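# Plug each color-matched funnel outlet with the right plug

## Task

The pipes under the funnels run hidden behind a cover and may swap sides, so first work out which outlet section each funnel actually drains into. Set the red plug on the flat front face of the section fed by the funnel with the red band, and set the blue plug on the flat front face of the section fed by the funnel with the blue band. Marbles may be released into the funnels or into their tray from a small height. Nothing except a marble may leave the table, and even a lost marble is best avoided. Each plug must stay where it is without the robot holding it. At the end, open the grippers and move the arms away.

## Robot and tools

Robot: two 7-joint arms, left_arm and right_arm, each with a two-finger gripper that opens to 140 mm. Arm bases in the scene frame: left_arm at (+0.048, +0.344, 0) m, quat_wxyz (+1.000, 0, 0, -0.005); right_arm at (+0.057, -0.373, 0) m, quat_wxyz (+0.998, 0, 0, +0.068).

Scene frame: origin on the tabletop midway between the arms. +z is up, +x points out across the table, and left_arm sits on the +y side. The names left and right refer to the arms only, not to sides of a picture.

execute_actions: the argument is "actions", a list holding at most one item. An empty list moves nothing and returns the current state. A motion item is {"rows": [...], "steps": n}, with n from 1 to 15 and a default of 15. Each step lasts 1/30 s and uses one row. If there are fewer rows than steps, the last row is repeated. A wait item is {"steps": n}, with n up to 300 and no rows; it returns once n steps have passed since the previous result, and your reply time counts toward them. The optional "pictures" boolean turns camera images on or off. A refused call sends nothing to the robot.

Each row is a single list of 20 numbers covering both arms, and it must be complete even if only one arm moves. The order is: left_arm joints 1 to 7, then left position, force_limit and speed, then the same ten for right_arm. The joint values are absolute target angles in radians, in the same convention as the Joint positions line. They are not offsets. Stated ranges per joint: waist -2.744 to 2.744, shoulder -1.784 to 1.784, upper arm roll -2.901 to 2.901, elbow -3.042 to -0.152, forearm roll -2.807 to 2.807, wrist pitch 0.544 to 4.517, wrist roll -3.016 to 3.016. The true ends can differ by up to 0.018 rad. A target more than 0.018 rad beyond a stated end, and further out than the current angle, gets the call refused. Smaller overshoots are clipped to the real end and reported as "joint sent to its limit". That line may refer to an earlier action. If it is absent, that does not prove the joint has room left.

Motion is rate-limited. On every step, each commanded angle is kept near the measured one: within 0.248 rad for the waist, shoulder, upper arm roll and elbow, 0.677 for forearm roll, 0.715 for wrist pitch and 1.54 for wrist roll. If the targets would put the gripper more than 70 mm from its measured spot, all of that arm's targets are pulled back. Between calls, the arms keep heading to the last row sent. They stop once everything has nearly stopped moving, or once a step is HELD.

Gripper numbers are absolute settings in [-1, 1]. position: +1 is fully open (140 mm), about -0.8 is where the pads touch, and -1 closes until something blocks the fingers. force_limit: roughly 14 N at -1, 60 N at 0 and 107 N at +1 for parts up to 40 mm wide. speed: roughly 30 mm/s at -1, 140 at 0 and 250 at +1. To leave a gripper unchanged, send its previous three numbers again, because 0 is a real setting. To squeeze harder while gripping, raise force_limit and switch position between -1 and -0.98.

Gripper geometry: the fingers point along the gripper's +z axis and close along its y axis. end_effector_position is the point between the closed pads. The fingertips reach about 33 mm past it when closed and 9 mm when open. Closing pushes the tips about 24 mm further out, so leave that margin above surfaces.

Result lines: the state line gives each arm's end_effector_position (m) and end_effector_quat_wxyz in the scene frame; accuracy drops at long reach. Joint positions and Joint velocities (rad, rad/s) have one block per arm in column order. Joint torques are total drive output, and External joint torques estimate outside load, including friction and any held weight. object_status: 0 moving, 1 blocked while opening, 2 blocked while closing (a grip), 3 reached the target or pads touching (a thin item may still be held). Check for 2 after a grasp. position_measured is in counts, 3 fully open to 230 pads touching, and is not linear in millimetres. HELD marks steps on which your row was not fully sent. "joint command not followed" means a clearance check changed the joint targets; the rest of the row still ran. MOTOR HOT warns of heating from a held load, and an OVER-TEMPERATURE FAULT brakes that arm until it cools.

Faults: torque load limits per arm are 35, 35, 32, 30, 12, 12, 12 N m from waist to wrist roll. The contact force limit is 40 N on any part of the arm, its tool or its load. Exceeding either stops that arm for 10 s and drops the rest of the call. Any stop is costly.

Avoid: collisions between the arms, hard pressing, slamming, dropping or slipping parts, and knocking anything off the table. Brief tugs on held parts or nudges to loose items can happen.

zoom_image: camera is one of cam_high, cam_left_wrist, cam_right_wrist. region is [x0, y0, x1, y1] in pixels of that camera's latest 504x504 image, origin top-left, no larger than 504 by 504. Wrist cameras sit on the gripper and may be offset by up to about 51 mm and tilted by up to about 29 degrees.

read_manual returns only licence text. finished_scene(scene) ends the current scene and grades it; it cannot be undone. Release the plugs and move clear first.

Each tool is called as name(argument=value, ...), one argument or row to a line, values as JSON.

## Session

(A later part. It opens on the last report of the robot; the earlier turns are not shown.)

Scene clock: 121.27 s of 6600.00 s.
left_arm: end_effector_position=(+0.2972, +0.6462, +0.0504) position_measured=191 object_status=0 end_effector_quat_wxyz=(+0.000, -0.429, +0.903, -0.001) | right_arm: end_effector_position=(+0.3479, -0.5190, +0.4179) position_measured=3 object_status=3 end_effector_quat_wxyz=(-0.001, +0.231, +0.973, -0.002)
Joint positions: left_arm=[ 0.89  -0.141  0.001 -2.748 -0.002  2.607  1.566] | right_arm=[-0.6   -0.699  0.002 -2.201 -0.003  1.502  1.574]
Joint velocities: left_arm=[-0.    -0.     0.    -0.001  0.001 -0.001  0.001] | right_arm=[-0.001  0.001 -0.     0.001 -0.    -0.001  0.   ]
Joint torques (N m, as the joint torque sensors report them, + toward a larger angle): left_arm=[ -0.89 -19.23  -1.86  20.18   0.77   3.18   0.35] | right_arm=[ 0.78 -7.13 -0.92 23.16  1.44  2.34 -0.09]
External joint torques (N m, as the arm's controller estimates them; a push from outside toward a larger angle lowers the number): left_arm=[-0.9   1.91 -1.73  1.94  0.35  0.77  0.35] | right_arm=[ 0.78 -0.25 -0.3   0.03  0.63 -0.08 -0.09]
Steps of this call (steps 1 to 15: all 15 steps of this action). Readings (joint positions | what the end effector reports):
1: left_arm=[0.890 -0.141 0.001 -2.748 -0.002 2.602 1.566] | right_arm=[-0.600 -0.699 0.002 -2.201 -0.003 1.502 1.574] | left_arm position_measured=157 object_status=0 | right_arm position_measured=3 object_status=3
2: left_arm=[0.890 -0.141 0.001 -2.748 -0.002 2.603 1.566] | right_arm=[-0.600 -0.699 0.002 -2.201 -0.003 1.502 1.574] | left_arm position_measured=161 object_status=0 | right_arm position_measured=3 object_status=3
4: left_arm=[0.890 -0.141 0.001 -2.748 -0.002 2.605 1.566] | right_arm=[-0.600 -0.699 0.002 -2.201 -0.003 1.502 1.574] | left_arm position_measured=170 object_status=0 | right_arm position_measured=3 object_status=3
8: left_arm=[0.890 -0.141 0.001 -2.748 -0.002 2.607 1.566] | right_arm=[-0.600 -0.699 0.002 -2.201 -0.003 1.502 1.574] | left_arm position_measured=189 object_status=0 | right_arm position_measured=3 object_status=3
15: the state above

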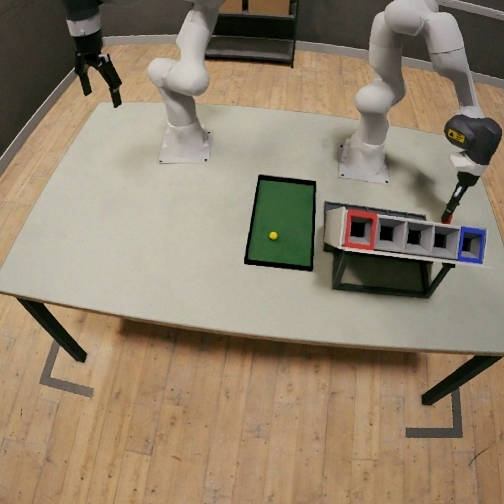

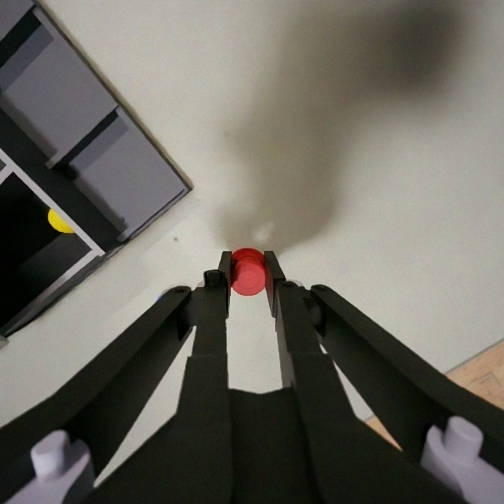

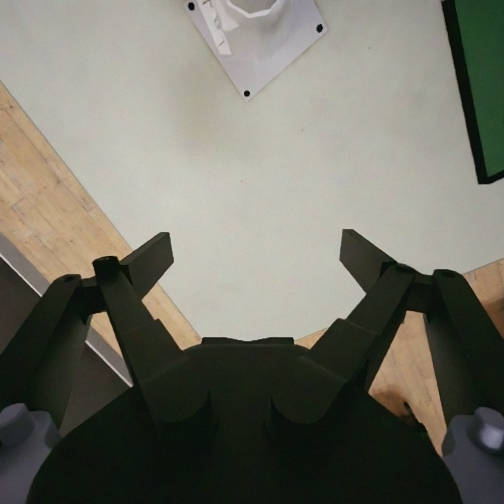

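execute_actions(
  actions=[
    {"rows":[[0.888,-0.39,0,-2.69,0,2.29,1.57,-1,-0.4,-0.5,-0.6,-0.7,0,-2.2,0,1.5,1.57,1,0,0]],"steps":15},
  ],
  pictures=false,
)

execute_actions(
  actions=[
    {"rows":[[0.6,-0.72,0,-2.93,0,2.19,1.57,-1,-0.4,-0.5,-0.6,-0.7,0,-2.2,0,1.5,1.57,1,0,0]],"steps":12},
  ],
  pictures=false,
)

execute_actions(
  actions=[
    {"rows":[[0.097,-0.7055,0,-2.947,0,2.19,1.57,-1,-0.4,-0.5,-0.6,-0.7,0,-2.2,0,1.5,1.57,1,0,0]],"steps":15},
  ],
  pictures=false,
)

execute_actions(
  actions=[
    {"rows":[[0.097,-0.61,0,-2.987,0,2.325,1.57,-1,-0.4,-0.5,-0.6,-0.7,0,-2.2,0,1.5,1.57,1,0,0]],"steps":15},
  ],
)

Scene clock: 129.57 s of 6600.00 s.
left_arm: end_effector_position=(+0.2959, +0.6442, +0.1451) position_measured=191 object_status=2 end_effector_quat_wxyz=(+0.006, -0.429, +0.903, +0.002) | right_arm: end_effector_position=(+0.3479, -0.5190, +0.4179) position_measured=3 object_status=3 end_effector_quat_wxyz=(-0.001, +0.231, +0.973, -0.002)
Joint positions: left_arm=[ 0.89  -0.39   0.001 -2.689 -0.002  2.311  1.566] | right_arm=[-0.6   -0.699  0.002 -2.201 -0.003  1.502  1.574]
Joint velocities: left_arm=[-0.001 -0.001 -0.    -0.003  0.    -0.114  0.001] | right_arm=[ 0.001  0.001  0.    -0.001 -0.001  0.     0.001]
Joint torques (N m, as the joint torque sensors report them, + toward a larger angle): left_arm=[ -1.86 -16.96  -1.57  23.46   1.03   1.94   0.33] | right_arm=[ 0.92 -7.92 -0.42 23.34  1.41  2.23 -0.1 ]
External joint torques (N m, as the arm's controller estimates them; a push from outside toward a larger angle lowers the number): left_arm=[-1.79 -0.49 -1.14  1.    0.4  -0.59  0.33] | right_arm=[ 0.95 -1.1   0.23  0.31  0.61 -0.18 -0.1 ]
Steps of this call (steps 1 to 15: the robot went on to your last target; steps 16 to 90: nothing new was sent; then 4.80 s passed at rest; steps 91 to 105: all 15 steps of this action). Readings (joint positions | what the end effector reports):
91: left_arm=[0.890 -0.169 0.001 -2.747 -0.002 2.563 1.566] | right_arm=[-0.600 -0.699 0.002 -2.201 -0.003 1.502 1.574] | left_arm position_measured=191 object_status=2 | right_arm position_measured=3 object_status=3
92: left_arm=[0.890 -0.220 0.001 -2.741 -0.002 2.519 1.566] | right_arm=[-0.600 -0.699 0.002 -2.201 -0.003 1.502 1.574] | left_arm position_measured=191 object_status=2 | right_arm position_measured=3 object_status=3
94: left_arm=[0.890 -0.319 0.001 -2.710 -0.002 2.446 1.566] | right_arm=[-0.600 -0.699 0.002 -2.201 -0.003 1.502 1.574] | left_arm position_measured=191 object_status=2 | right_arm position_measured=3 object_status=3
98: left_arm=[0.890 -0.388 0.001 -2.684 -0.002 2.368 1.566] | right_arm=[-0.600 -0.699 0.002 -2.201 -0.003 1.502 1.574] | left_arm position_measured=191 object_status=2 | right_arm position_measured=3 object_status=3
105: the state above

Scene clock: 129.97 s of 6600.00 s.
left_arm: end_effector_position=(+0.2960, +0.5116, +0.1438) position_measured=191 object_status=2 end_effector_quat_wxyz=(-0.002, -0.295, +0.956, -0.000) | right_arm: end_effector_position=(+0.3479, -0.5190, +0.4179) position_measured=3 object_status=3 end_effector_quat_wxyz=(-0.001, +0.231, +0.973, -0.002)
Joint positions: left_arm=[ 0.605 -0.715 -0.003 -2.925 -0.001  2.207  1.566] | right_arm=[-0.6   -0.699  0.002 -2.201 -0.003  1.502  1.574]
Joint velocities: left_arm=[-0.044 -0.042  0.009 -0.053  0.001 -0.094 -0.   ] | right_arm=[-0.001  0.001  0.    -0.    -0.001  0.     0.   ]
Joint torques (N m, as the joint torque sensors report them, + toward a larger angle): left_arm=[-2.14 -7.15 -0.32 24.41  0.84  2.17  0.31] | right_arm=[ 0.31 -7.8  -1.51 23.24  1.35  2.22  0.  ]
External joint torques (N m, as the arm's controller estimates them; a push from outside toward a larger angle lowers the number): left_arm=[-2.45 -1.19  0.1   0.91  0.16 -0.37  0.31] | right_arm=[ 0.29 -1.03 -0.93  0.22  0.54 -0.18  0.  ]
Steps of this call (steps 1 to 12: all 12 steps of this action). Readings (joint positions | what the end effector reports):
1: left_arm=[0.863 -0.415 0.010 -2.715 -0.002 2.306 1.566] | right_arm=[-0.600 -0.699 0.002 -2.201 -0.003 1.502 1.574] | left_arm position_measured=191 object_status=2 | right_arm position_measured=3 object_status=3
2: left_arm=[0.825 -0.455 0.010 -2.752 -0.002 2.295 1.566] | right_arm=[-0.600 -0.699 0.002 -2.201 -0.003 1.502 1.574] | left_arm position_measured=191 object_status=2 | right_arm position_measured=3 object_status=3
4: left_arm=[0.732 -0.556 0.006 -2.828 -0.001 2.269 1.566] | right_arm=[-0.600 -0.699 0.002 -2.201 -0.003 1.502 1.574] | left_arm position_measured=191 object_status=2 | right_arm position_measured=3 object_status=3
8: left_arm=[0.623 -0.695 -0.004 -2.909 -0.001 2.226 1.566] | right_arm=[-0.600 -0.699 0.002 -2.201 -0.003 1.502 1.574] | left_arm position_measured=191 object_status=2 | right_arm position_measured=3 object_status=3
12: the state above

Scene clock: 130.47 s of 6600.00 s.
left_arm: end_effector_position=(+0.3303, +0.3695, +0.1318) position_measured=191 object_status=2 end_effector_quat_wxyz=(-0.022, -0.047, +0.999, -0.000) | right_arm: end_effector_position=(+0.3479, -0.5190, +0.4179) position_measured=3 object_status=3 end_effector_quat_wxyz=(-0.001, +0.231, +0.973, -0.002)
Joint positions: left_arm=[ 0.101 -0.708 -0.002 -2.946 -0.001  2.194  1.566] | right_arm=[-0.6   -0.699  0.002 -2.201 -0.003  1.502  1.574]
Joint velocities: left_arm=[-0.02   0.002  0.007 -0.    -0.    -0.006  0.001] | right_arm=[ 0.     0.001  0.001  0.002 -0.001 -0.001  0.   ]
Joint torques (N m, as the joint torque sensors report them, + toward a larger angle): left_arm=[-2.19 -3.4   0.5  23.83  0.64  1.88  0.34] | right_arm=[ 0.26 -7.58 -0.77 22.24  1.4   2.38 -0.13]
External joint torques (N m, as the arm's controller estimates them; a push from outside toward a larger angle lowers the number): left_arm=[-2.3   2.64  1.03  1.25 -0.01 -0.43  0.34] | right_arm=[ 0.25 -0.69 -0.17 -0.92  0.58 -0.05 -0.13]
Steps of this call (steps 1 to 15: all 15 steps of this action). Readings (joint positions | what the end effector reports):
1: left_arm=[0.550 -0.715 0.009 -2.929 -0.001 2.206 1.566] | right_arm=[-0.600 -0.699 0.002 -2.201 -0.003 1.502 1.574] | left_arm position_measured=191 object_status=2 | right_arm position_measured=3 object_status=3
2: left_arm=[0.476 -0.713 0.007 -2.934 -0.001 2.204 1.566] | right_arm=[-0.600 -0.699 0.002 -2.201 -0.003 1.502 1.574] | left_arm position_measured=191 object_status=2 | right_arm position_measured=3 object_status=3
4: left_arm=[0.325 -0.710 0.004 -2.940 -0.001 2.201 1.566] | right_arm=[-0.600 -0.699 0.002 -2.201 -0.003 1.502 1.574] | left_arm position_measured=191 object_status=2 | right_arm position_measured=3 object_status=3
8: left_arm=[0.137 -0.708 -0.004 -2.944 -0.001 2.197 1.566] | right_arm=[-0.600 -0.699 0.002 -2.201 -0.003 1.502 1.574] | left_arm position_measured=191 object_status=2 | right_arm position_measured=3 object_status=3
15: the state above

Scene clock: 130.97 s of 6600.00 s.
left_arm: end_effector_position=(+0.3270, +0.3688, +0.0964) position_measured=191 object_status=2 end_effector_quat_wxyz=(-0.030, -0.046, +0.998, -0.001) | right_arm: end_effector_position=(+0.3479, -0.5190, +0.4179) position_measured=3 object_status=3 end_effector_quat_wxyz=(-0.001, +0.231, +0.973, -0.002)
Joint positions: left_arm=[ 0.099 -0.612 -0.002 -2.987 -0.001  2.315  1.566] | right_arm=[-0.6   -0.699  0.002 -2.201 -0.003  1.502  1.574]
Joint velocities: left_arm=[-0.001 -0.     0.001  0.002 -0.001  0.042  0.001] | right_arm=[-0.001 -0.    -0.    -0.     0.001 -0.001 -0.   ]
Joint torques (N m, as the joint torque sensors report them, + toward a larger angle): left_arm=[-2.08 -5.69 -0.1  23.3   0.67  2.46  0.18] | right_arm=[-0.37 -7.27 -0.81 22.92  1.45  2.31 -0.09]
External joint torques (N m, as the arm's controller estimates them; a push from outside toward a larger angle lowers the number): left_arm=[-2.05  2.05  0.45  2.09  0.1   0.2   0.18] | right_arm=[-0.36 -0.38 -0.16 -0.18  0.65 -0.1  -0.09]
Steps of this call (steps 1 to 15: all 15 steps of this action). Readings (joint positions | what the end effector reports):
1: left_arm=[0.100 -0.691 -0.002 -2.949 -0.001 2.218 1.566] | right_arm=[-0.600 -0.699 0.002 -2.201 -0.003 1.502 1.574] | left_arm position_measured=191 object_status=2 | right_arm position_measured=3 object_status=3
2: left_arm=[0.100 -0.665 -0.002 -2.958 -0.001 2.238 1.566] | right_arm=[-0.600 -0.699 0.002 -2.201 -0.003 1.502 1.574] | left_arm position_measured=191 object_status=2 | right_arm position_measured=3 object_status=3
4: left_arm=[0.099 -0.630 -0.002 -2.978 -0.001 2.264 1.566] | right_arm=[-0.600 -0.699 0.002 -2.201 -0.003 1.502 1.574] | left_arm position_measured=191 object_status=2 | right_arm position_measured=3 object_status=3
8: left_arm=[0.099 -0.613 -0.002 -2.987 -0.001 2.294 1.566] | right_arm=[-0.600 -0.699 0.002 -2.201 -0.003 1.502 1.574] | left_arm position_measured=191 object_status=2 | right_arm position_measured=3 object_status=3
15: the state above

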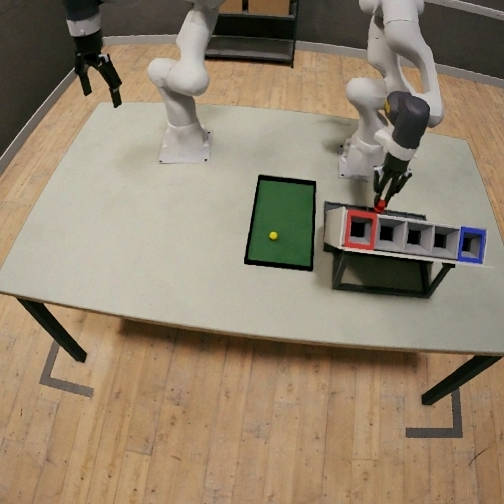

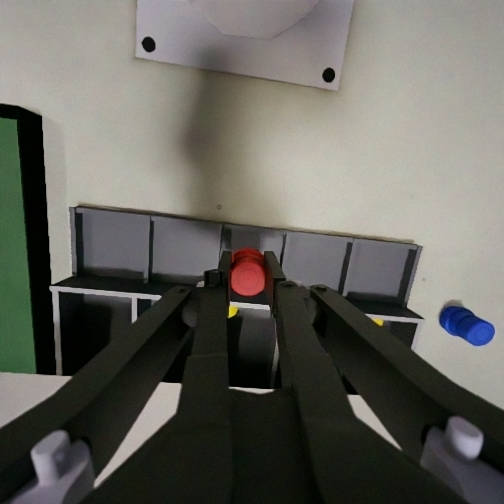

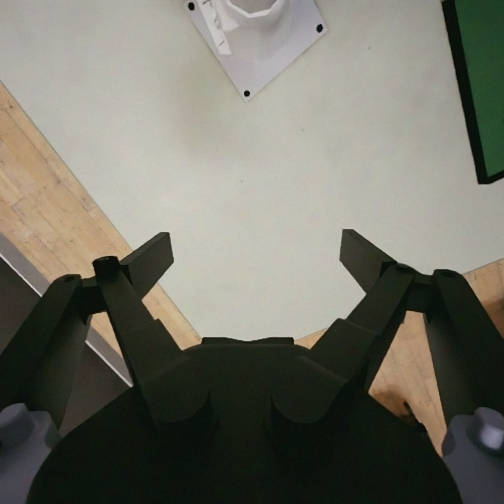

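execute_actions(
  actions=[
    {"rows":[[0.117,-0.56,0,-3.007,0,2.4,1.57,-1,-0.4,-0.5,-0.6,-0.7,0,-2.2,0,1.5,1.57,1,0,0],[0.117,-0.56,0,-3.007,0,2.4,1.57,-1,-0.4,-0.5,-0.6,-0.7,0,-2.2,0,1.5,1.57,1,0,0],[0.117,-0.56,0,-3.007,0,2.42,1.57,-1,-0.4,-0.5,-0.6,-0.7,0,-2.2,0,1.5,1.57,1,0,0],[0.117,-0.56,0,-3.007,0,2.44,1.57,-1,-0.4,-0.5,-0.6,-0.7,0,-2.2,0,1.5,1.57,1,0,0],[0.117,-0.5115,0,-3.024,0,2.46,1.57,-1,-0.4,-0.5,-0.6,-0.7,0,-2.2,0,1.5,1.57,1,0,0]],"steps":15},
  ],
  pictures=false,
)

execute_actions(
  actions=[
    {"steps":10},
  ],
)

Scene clock: 139.67 s of 6600.00 s.
left_arm: end_effector_position=(+0.3239, +0.3729, +0.0641) position_measured=191 object_status=2 end_effector_quat_wxyz=(-0.031, -0.054, +0.998, -0.001) | right_arm: end_effector_position=(+0.3479, -0.5190, +0.4179) position_measured=3 object_status=3 end_effector_quat_wxyz=(-0.001, +0.231, +0.973, -0.002)
Joint positions: left_arm=[ 0.115 -0.514 -0.001 -3.024 -0.001  2.447  1.566] | right_arm=[-0.6   -0.699  0.002 -2.201 -0.003  1.502  1.574]
Joint velocities: left_arm=[-0.    -0.    -0.001  0.001 -0.001  0.061 -0.001] | right_arm=[-0.001 -0.001  0.     0.001 -0.001 -0.    -0.   ]
Joint torques (N m, as the joint torque sensors report them, + toward a larger angle): left_arm=[ 0.99 -7.22 -0.28 20.93  0.47  2.68  0.34] | right_arm=[ 0.15 -7.37 -1.13 22.99  1.42  2.28 -0.07]
External joint torques (N m, as the arm's controller estimates them; a push from outside toward a larger angle lowers the number): left_arm=[ 1.03  2.1   0.21  1.49 -0.02  0.45  0.33] | right_arm=[ 0.16 -0.4  -0.49 -0.18  0.62 -0.14 -0.07]
Steps of this call (steps 1 to 15: the robot went on to your last target; steps 16 to 90: nothing new was sent; then 5.20 s passed at rest; steps 91 to 105: all 15 steps of this action). Readings (joint positions | what the end effector reports):
91: left_arm=[0.103 -0.603 -0.002 -2.989 -0.001 2.336 1.566] | right_arm=[-0.600 -0.699 0.002 -2.201 -0.003 1.502 1.574] | left_arm position_measured=191 object_status=2 | right_arm position_measured=3 object_status=3
92: left_arm=[0.107 -0.590 -0.002 -2.993 -0.001 2.348 1.566] | right_arm=[-0.600 -0.699 0.002 -2.201 -0.003 1.502 1.574] | left_arm position_measured=191 object_status=2 | right_arm position_measured=3 object_status=3
94: left_arm=[0.112 -0.571 -0.001 -3.003 -0.001 2.372 1.566] | right_arm=[-0.600 -0.699 0.002 -2.201 -0.003 1.502 1.574] | left_arm position_measured=191 object_status=2 | right_arm position_measured=3 object_status=3
98: left_arm=[0.114 -0.523 -0.001 -3.020 -0.001 2.418 1.566] | right_arm=[-0.600 -0.699 0.002 -2.201 -0.003 1.502 1.574] | left_arm position_measured=191 object_status=2 | right_arm position_measured=3 object_status=3
105: the state above

Scene clock: 140.00 s of 6600.00 s.
left_arm: end_effector_position=(+0.3266, +0.3732, +0.0647) position_measured=191 object_status=2 end_effector_quat_wxyz=(-0.027, -0.054, +0.998, -0.001) | right_arm: end_effector_position=(+0.3479, -0.5190, +0.4179) position_measured=3 object_status=3 end_effector_quat_wxyz=(-0.001, +0.231, +0.973, -0.002)
Joint positions: left_arm=[ 0.115 -0.514 -0.001 -3.024 -0.001  2.456  1.566] | right_arm=[-0.6   -0.699  0.002 -2.201 -0.003  1.502  1.574]
Joint velocities: left_arm=[-0.002  0.     0.001  0.001  0.001  0.008 -0.001] | right_arm=[-0.001  0.001  0.     0.     0.001 -0.    -0.002]
Joint torques (N m, as the joint torque sensors report them, + toward a larger angle): left_arm=[ 1.14 -7.71  0.68 20.82  0.48  2.7   0.25] | right_arm=[-0.5  -7.26 -0.67 23.04  1.48  2.43 -0.07]
External joint torques (N m, as the arm's controller estimates them; a push from outside toward a larger angle lowers the number): left_arm=[ 1.14  1.7   1.12  1.24 -0.01  0.4   0.25] | right_arm=[-0.47 -0.46 -0.01 -0.04  0.68  0.01 -0.07]
Steps of this call (steps 1 to 10: the robot went on to your last target). Readings (joint positions | what the end effector reports):
1: left_arm=[0.115 -0.514 -0.001 -3.024 -0.001 2.449 1.566] | right_arm=[-0.600 -0.699 0.002 -2.201 -0.003 1.502 1.574] | left_arm position_measured=191 object_status=2 | right_arm position_measured=3 object_status=3
2: left_arm=[0.115 -0.514 -0.001 -3.024 -0.001 2.450 1.566] | right_arm=[-0.600 -0.699 0.002 -2.201 -0.003 1.502 1.574] | left_arm position_measured=191 object_status=2 | right_arm position_measured=3 object_status=3
4: left_arm=[0.115 -0.514 -0.001 -3.024 -0.001 2.453 1.566] | right_arm=[-0.600 -0.699 0.002 -2.201 -0.003 1.502 1.574] | left_arm position_measured=191 object_status=2 | right_arm position_measured=3 object_status=3
8: left_arm=[0.115 -0.514 -0.001 -3.024 -0.001 2.455 1.566] | right_arm=[-0.600 -0.699 0.002 -2.201 -0.003 1.502 1.574] | left_arm position_measured=191 object_status=2 | right_arm position_measured=3 object_status=3
10: the state above

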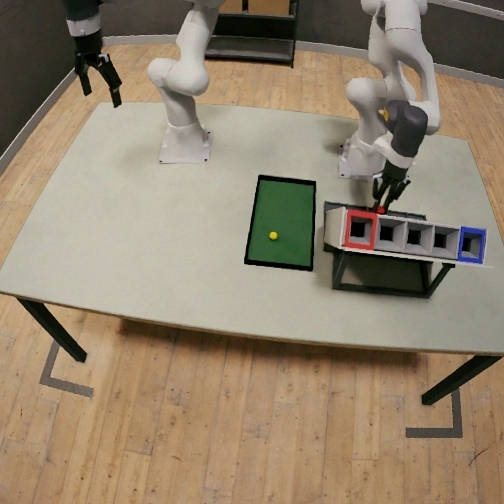

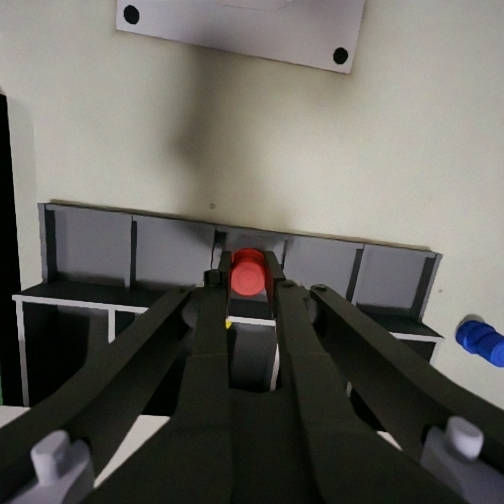

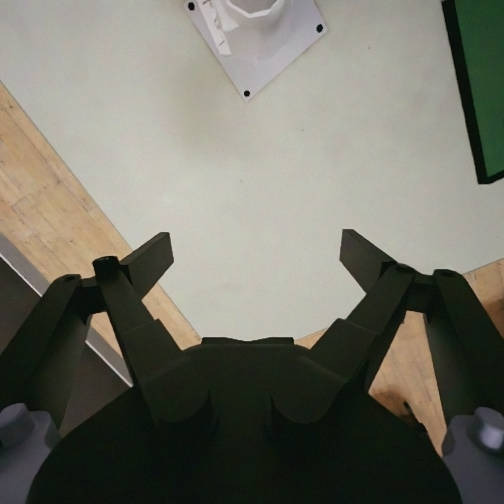

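execute_actions(
  actions=[
    {"rows":[[0.117,-0.492,0,-3.031,0,2.487,1.57,-1,-0.4,-0.5,-0.6,-0.7,0,-2.2,0,1.5,1.57,1,0,0]],"steps":12},
  ],
  pictures=false,
)

execute_actions(
  actions=[
    {"rows":[[0.117,-0.492,0,-3.031,0,2.487,1.57,-0.3,-0.4,-0.5,-0.6,-0.7,0,-2.2,0,1.5,1.57,1,0,0]],"steps":12},
  ],
  pictures=false,
)

execute_actions(
  actions=[
    {"rows":[[0.117,-0.6,0,-2.99,0,2.34,1.57,-0.3,-0.4,-0.5,-0.6,-0.7,0,-2.2,0,1.5,1.57,1,0,0],[0.117,-0.6,0,-2.99,0,2.34,1.57,-0.3,-0.4,-0.5,-0.6,-0.7,0,-2.2,0,1.5,1.57,1,0,0],[0.117,-0.6,0,-2.99,0,2.3,1.57,-0.3,-0.4,-0.5,-0.6,-0.7,0,-2.2,0,1.5,1.57,1,0,0],[0.117,-0.6,0,-2.99,0,2.25,1.57,-0.3,-0.4,-0.5,-0.6,-0.7,0,-2.2,0,1.5,1.57,1,0,0],[0.117,-0.72,0,-2.94,0,2.17,1.57,-0.3,-0.4,-0.5,-0.6,-0.7,0,-2.2,0,1.5,1.57,1,0,0]],"steps":15},
  ],
)

execute_actions(
  actions=[
    {"rows":[[0.726,-0.6,0,-2.83,0,2.23,1.57,-0.22,-0.4,-0.5,-0.6,-0.7,0,-2.2,0,1.5,1.57,1,0,0]],"steps":15},
  ],
  pictures=false,
)

execute_actions(
  actions=[
    {"rows":[[0.726,-0.2,0,-2.548,0,2.35,1.57,-0.22,-0.4,-0.5,-0.6,-0.7,0,-2.2,0,1.5,1.57,1,0,0]],"steps":15},
  ],
  pictures=false,
)

execute_actions(
  actions=[
    {"steps":8},
  ],
)

Scene clock: 152.57 s of 6600.00 s.
left_arm: end_effector_position=(+0.3260, +0.3732, +0.0588) position_measured=191 object_status=2 end_effector_quat_wxyz=(-0.027, -0.054, +0.998, -0.001) | right_arm: end_effector_position=(+0.3479, -0.5190, +0.4180) position_measured=3 object_status=3 end_effector_quat_wxyz=(-0.001, +0.231, +0.973, -0.002)
Joint positions: left_arm=[ 0.115 -0.494 -0.001 -3.03  -0.001  2.481  1.566] | right_arm=[-0.6   -0.699  0.002 -2.201 -0.003  1.502  1.574]
Joint velocities: left_arm=[ 0.001  0.     0.     0.    -0.001  0.016 -0.001] | right_arm=[-0.001  0.     0.     0.001 -0.002  0.001 -0.001]
Joint torques (N m, as the joint torque sensors report them, + toward a larger angle): left_arm=[ 1.14 -8.29  0.08 20.29  0.48  2.71  0.28] | right_arm=[ 0.21 -7.26 -0.5  23.15  1.41  2.18 -0.09]
External joint torques (N m, as the arm's controller estimates them; a push from outside toward a larger angle lowers the number): left_arm=[1.13 1.4  0.5  1.11 0.01 0.43 0.28] | right_arm=[ 0.24 -0.44  0.16  0.07  0.61 -0.24 -0.09]
Steps of this call (steps 1 to 15: the robot went on to your last target; steps 16 to 90: nothing new was sent; then 9.17 s passed at rest; steps 91 to 102: all 12 steps of this action). Readings (joint positions | what the end effector reports):
91: left_arm=[0.115 -0.510 -0.001 -3.024 -0.001 2.462 1.566] | right_arm=[-0.600 -0.699 0.002 -2.201 -0.003 1.502 1.574] | left_arm position_measured=191 object_status=2 | right_arm position_measured=3 object_status=3
92: left_arm=[0.115 -0.505 -0.001 -3.025 -0.001 2.466 1.566] | right_arm=[-0.600 -0.699 0.002 -2.201 -0.003 1.502 1.574] | left_arm position_measured=191 object_status=2 | right_arm position_measured=3 object_status=3
94: left_arm=[0.115 -0.498 -0.001 -3.028 -0.001 2.472 1.566] | right_arm=[-0.600 -0.699 0.002 -2.201 -0.003 1.502 1.574] | left_arm position_measured=191 object_status=2 | right_arm position_measured=3 object_status=3
98: left_arm=[0.115 -0.494 -0.001 -3.030 -0.001 2.478 1.566] | right_arm=[-0.600 -0.699 0.002 -2.201 -0.003 1.502 1.574] | left_arm position_measured=191 object_status=2 | right_arm position_measured=3 object_status=3
102: the state above

Scene clock: 152.97 s of 6600.00 s.
left_arm: end_effector_position=(+0.3268, +0.3732, +0.0590) position_measured=167 object_status=0 end_effector_quat_wxyz=(-0.026, -0.054, +0.998, -0.001) | right_arm: end_effector_position=(+0.3479, -0.5190, +0.4180) position_measured=3 object_status=3 end_effector_quat_wxyz=(-0.001, +0.231, +0.973, -0.002)
Joint positions: left_arm=[ 0.115 -0.494 -0.001 -3.03  -0.001  2.484  1.566] | right_arm=[-0.6   -0.699  0.002 -2.201 -0.003  1.502  1.574]
Joint velocities: left_arm=[-0.     0.002 -0.001  0.     0.     0.003 -0.001] | right_arm=[-0.001  0.     0.    -0.001 -0.002  0.     0.001]
Joint torques (N m, as the joint torque sensors report them, + toward a larger angle): left_arm=[ 1.29 -7.52 -0.02 20.1   0.47  2.71  0.24] | right_arm=[ 0.81 -7.51 -0.82 23.43  1.47  2.29 -0.05]
External joint torques (N m, as the arm's controller estimates them; a push from outside toward a larger angle lowers the number): left_arm=[1.3  2.13 0.43 0.92 0.   0.42 0.24] | right_arm=[ 0.83 -0.64 -0.18  0.34  0.67 -0.12 -0.05]
Steps of this call (steps 1 to 12: all 12 steps of this action). Readings (joint positions | what the end effector reports):
1: left_arm=[0.115 -0.494 -0.001 -3.030 -0.001 2.482 1.566] | right_arm=[-0.600 -0.699 0.002 -2.201 -0.003 1.502 1.574] | left_arm position_measured=191 object_status=0 | right_arm position_measured=3 object_status=3
2: left_arm=[0.115 -0.494 -0.001 -3.030 -0.001 2.482 1.566] | right_arm=[-0.600 -0.699 0.002 -2.201 -0.003 1.502 1.574] | left_arm position_measured=191 object_status=0 | right_arm position_measured=3 object_status=3
4: left_arm=[0.115 -0.494 -0.001 -3.030 -0.001 2.483 1.566] | right_arm=[-0.600 -0.699 0.002 -2.201 -0.003 1.502 1.574] | left_arm position_measured=178 object_status=0 | right_arm position_measured=3 object_status=3
8: left_arm=[0.115 -0.494 -0.001 -3.030 -0.001 2.484 1.566] | right_arm=[-0.600 -0.699 0.002 -2.201 -0.003 1.502 1.574] | left_arm position_measured=167 object_status=0 | right_arm position_measured=3 object_status=3
12: the state above

Scene clock: 153.47 s of 6600.00 s.
left_arm: end_effector_position=(+0.3366, +0.3743, +0.1380) position_measured=167 object_status=3 end_effector_quat_wxyz=(-0.012, -0.054, +0.998, -0.000) | right_arm: end_effector_position=(+0.3479, -0.5190, +0.4180) position_measured=3 object_status=3 end_effector_quat_wxyz=(-0.001, +0.231, +0.973, -0.002)
Joint positions: left_arm=[ 0.115 -0.718 -0.001 -2.939 -0.001  2.198  1.566] | right_arm=[-0.6   -0.699  0.002 -2.201 -0.003  1.502  1.574]
Joint velocities: left_arm=[-0.    -0.     0.     0.     0.    -0.156  0.   ] | right_arm=[-0.    -0.001 -0.001 -0.001  0.002 -0.    -0.001]
Joint torques (N m, as the joint torque sensors report them, + toward a larger angle): left_arm=[ 0.74 -6.84  0.19 24.21  0.62  1.99  0.33] | right_arm=[ 0.24 -7.43 -0.64 22.66  1.46  2.2  -0.04]
External joint torques (N m, as the arm's controller estimates them; a push from outside toward a larger angle lowers the number): left_arm=[ 0.74 -0.78  0.78  1.23 -0.04 -0.45  0.33] | right_arm=[ 0.28 -0.46  0.06 -0.48  0.65 -0.22 -0.04]
Steps of this call (steps 1 to 15: all 15 steps of this action). Readings (joint positions | what the end effector reports):
1: left_arm=[0.115 -0.513 -0.001 -3.027 -0.001 2.457 1.566] | right_arm=[-0.600 -0.699 0.002 -2.201 -0.003 1.502 1.574] | left_arm position_measured=167 object_status=0 | right_arm position_measured=3 object_status=3
2: left_arm=[0.115 -0.541 -0.001 -3.018 -0.001 2.435 1.566] | right_arm=[-0.600 -0.699 0.002 -2.201 -0.003 1.502 1.574] | left_arm position_measured=167 object_status=3 | right_arm position_measured=3 object_status=3
4: left_arm=[0.115 -0.579 -0.001 -2.997 -0.001 2.387 1.566] | right_arm=[-0.600 -0.699 0.002 -2.201 -0.003 1.502 1.574] | left_arm position_measured=167 object_status=3 | right_arm position_measured=3 object_status=3
8: left_arm=[0.115 -0.694 -0.001 -2.949 -0.001 2.271 1.566] | right_arm=[-0.600 -0.699 0.002 -2.201 -0.003 1.502 1.574] | left_arm position_measured=167 object_status=3 | right_arm position_measured=3 object_status=3
15: the state above

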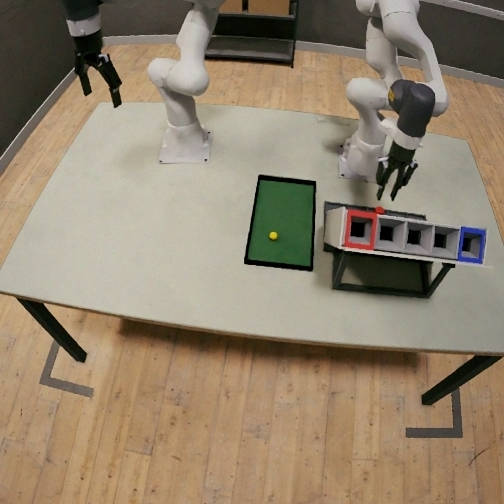

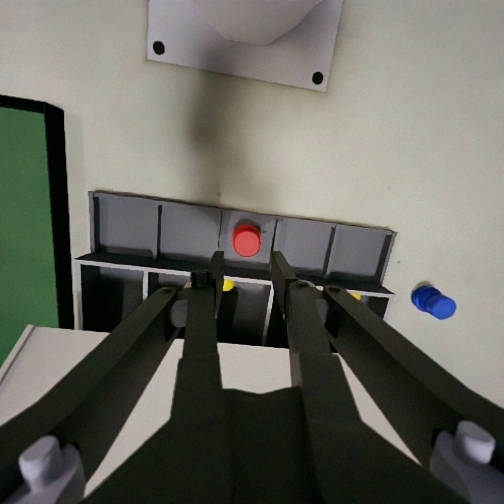

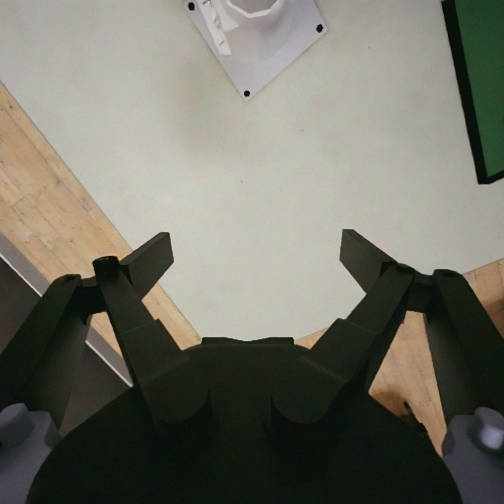

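Scene clock: 153.97 s of 6600.00 s.
left_arm: end_effector_position=(+0.2978, +0.5594, +0.1515) position_measured=157 object_status=3 end_effector_quat_wxyz=(-0.001, -0.351, +0.936, -0.002) | right_arm: end_effector_position=(+0.3479, -0.5190, +0.4180) position_measured=3 object_status=3 end_effector_quat_wxyz=(-0.001, +0.231, +0.973, -0.002)
Joint positions: left_arm=[ 0.72  -0.603  0.004 -2.832 -0.001  2.226  1.566] | right_arm=[-0.6   -0.699  0.002 -2.201 -0.003  1.502  1.574]
Joint velocities: left_arm=[ 0.054  0.004 -0.016  0.003  0.     0.008  0.001] | right_arm=[-0.001  0.001  0.002 -0.001 -0.001 -0.001  0.002]
Joint torques (N m, as the joint torque sensors report them, + toward a larger angle): left_arm=[ 1.18 -8.63 -1.52 25.84  0.86  2.67  0.24] | right_arm=[ 0.06 -7.18 -0.42 21.95  1.45  2.2  -0.06]
External joint torques (N m, as the arm's controller estimates them; a push from outside toward a larger angle lowers the number): left_arm=[ 1.68  1.08 -0.59  2.98  0.22  0.24  0.24] | right_arm=[ 0.02 -0.31  0.13 -1.13  0.63 -0.21 -0.06]
Steps of this call (steps 1 to 15: all 15 steps of this action). Readings (joint positions | what the end effector reports):
1: left_arm=[0.162 -0.697 -0.010 -2.920 -0.001 2.198 1.566] | right_arm=[-0.600 -0.699 0.002 -2.201 -0.003 1.502 1.574] | left_arm position_measured=167 object_status=0 | right_arm position_measured=3 object_status=3
2: left_arm=[0.226 -0.670 -0.009 -2.895 -0.001 2.203 1.566] | right_arm=[-0.600 -0.699 0.002 -2.201 -0.003 1.502 1.574] | left_arm position_measured=163 object_status=0 | right_arm position_measured=3 object_status=3
4: left_arm=[0.357 -0.636 -0.007 -2.861 -0.001 2.212 1.566] | right_arm=[-0.600 -0.699 0.002 -2.201 -0.003 1.502 1.574] | left_arm position_measured=157 object_status=0 | right_arm position_measured=3 object_status=3
8: left_arm=[0.615 -0.610 -0.000 -2.836 -0.001 2.222 1.566] | right_arm=[-0.600 -0.699 0.002 -2.201 -0.003 1.502 1.574] | left_arm position_measured=157 object_status=0 | right_arm position_measured=3 object_status=3
15: the state above

Scene clock: 154.47 s of 6600.00 s.
left_arm: end_effector_position=(+0.3754, +0.6282, +0.1289) position_measured=157 object_status=3 end_effector_quat_wxyz=(-0.004, -0.352, +0.936, -0.002) | right_arm: end_effector_position=(+0.3479, -0.5190, +0.4180) position_measured=3 object_status=3 end_effector_quat_wxyz=(-0.001, +0.231, +0.973, -0.002)
Joint positions: left_arm=[ 0.724 -0.202  0.001 -2.551 -0.002  2.339  1.566] | right_arm=[-0.6   -0.699  0.002 -2.201 -0.003  1.502  1.574]
Joint velocities: left_arm=[ 0.001 -0.    -0.     0.028  0.     0.052 -0.   ] | right_arm=[ 0.001 -0.001  0.001  0.     0.001 -0.001  0.001]
Joint torques (N m, as the joint torque sensors report them, + toward a larger angle): left_arm=[  2.2  -20.27  -1.7   24.8    0.81   2.69   0.32] | right_arm=[ 0.67 -7.31 -1.54 22.33  1.52  2.25 -0.06]
External joint torques (N m, as the arm's controller estimates them; a push from outside toward a larger angle lowers the number): left_arm=[ 2.21  1.58 -1.5   3.83  0.23  0.42  0.32] | right_arm=[ 0.6  -0.36 -0.99 -0.81  0.69 -0.16 -0.06]
Steps of this call (steps 1 to 15: all 15 steps of this action). Readings (joint positions | what the end effector reports):
1: left_arm=[0.721 -0.571 0.004 -2.801 -0.002 2.232 1.566] | right_arm=[-0.600 -0.699 0.002 -2.201 -0.003 1.502 1.574] | left_arm position_measured=157 object_status=3 | right_arm position_measured=3 object_status=3
2: left_arm=[0.721 -0.524 0.004 -2.754 -0.002 2.243 1.566] | right_arm=[-0.600 -0.699 0.002 -2.201 -0.003 1.502 1.574] | left_arm position_measured=157 object_status=3 | right_arm position_measured=3 object_status=3
4: left_arm=[0.723 -0.402 0.003 -2.648 -0.002 2.275 1.566] | right_arm=[-0.600 -0.699 0.002 -2.201 -0.003 1.502 1.574] | left_arm position_measured=157 object_status=3 | right_arm position_measured=3 object_status=3
8: left_arm=[0.723 -0.230 0.001 -2.566 -0.002 2.318 1.566] | right_arm=[-0.600 -0.699 0.002 -2.201 -0.003 1.502 1.574] | left_arm position_measured=157 object_status=3 | right_arm position_measured=3 object_status=3
15: the state above

Scene clock: 154.73 s of 6600.00 s.
left_arm: end_effector_position=(+0.3775, +0.6301, +0.1300) position_measured=157 object_status=3 end_effector_quat_wxyz=(-0.001, -0.352, +0.936, -0.001) | right_arm: end_effector_position=(+0.3479, -0.5190, +0.4180) position_measured=3 object_status=3 end_effector_quat_wxyz=(-0.001, +0.231, +0.973, -0.002)
Joint positions: left_arm=[ 0.724 -0.202  0.001 -2.55  -0.002  2.346  1.566] | right_arm=[-0.6   -0.699  0.002 -2.201 -0.003  1.502  1.574]
Joint velocities: left_arm=[ 0.001 -0.001 -0.001  0.001  0.001  0.01  -0.001] | right_arm=[ 0.001 -0.001 -0.001  0.001 -0.    -0.     0.001]
Joint torques (N m, as the joint torque sensors report them, + toward a larger angle): left_arm=[  1.52 -20.66  -0.72  24.26   0.86   2.69   0.4 ] | right_arm=[ 0.07 -7.89 -0.65 22.67  1.43  2.29 -0.02]
External joint torques (N m, as the arm's controller estimates them; a push from outside toward a larger angle lowers the number): left_arm=[ 1.48  1.66 -0.57  2.67  0.27  0.29  0.4 ] | right_arm=[ 0.12 -0.9   0.06 -0.51  0.63 -0.14 -0.02]
Steps of this call (steps 1 to 8: the robot went on to your last target). Readings (joint positions | what the end effector reports):
1: left_arm=[0.724 -0.202 0.001 -2.550 -0.002 2.341 1.566] | right_arm=[-0.600 -0.699 0.002 -2.201 -0.003 1.502 1.574] | left_arm position_measured=157 object_status=3 | right_arm position_measured=3 object_status=3
2: left_arm=[0.724 -0.202 0.001 -2.550 -0.002 2.342 1.566] | right_arm=[-0.600 -0.699 0.002 -2.201 -0.003 1.502 1.574] | left_arm position_measured=157 object_status=3 | right_arm position_measured=3 object_status=3
4: left_arm=[0.724 -0.202 0.001 -2.550 -0.002 2.344 1.566] | right_arm=[-0.600 -0.699 0.002 -2.201 -0.003 1.502 1.574] | left_arm position_measured=157 object_status=3 | right_arm position_measured=3 object_status=3
8: the state above

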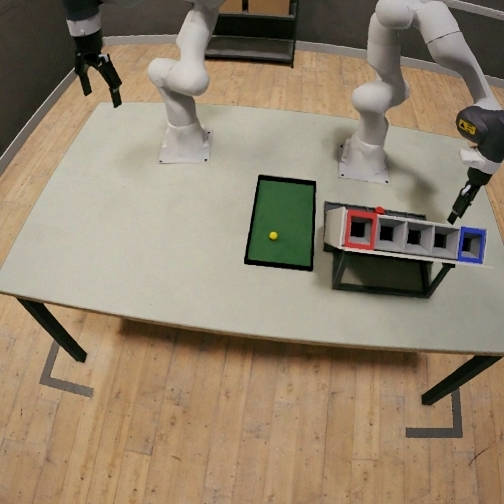

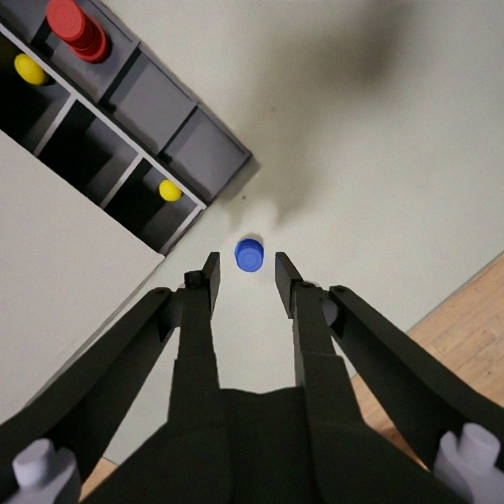

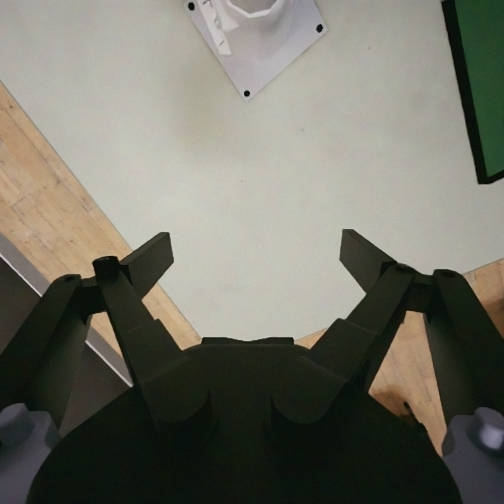

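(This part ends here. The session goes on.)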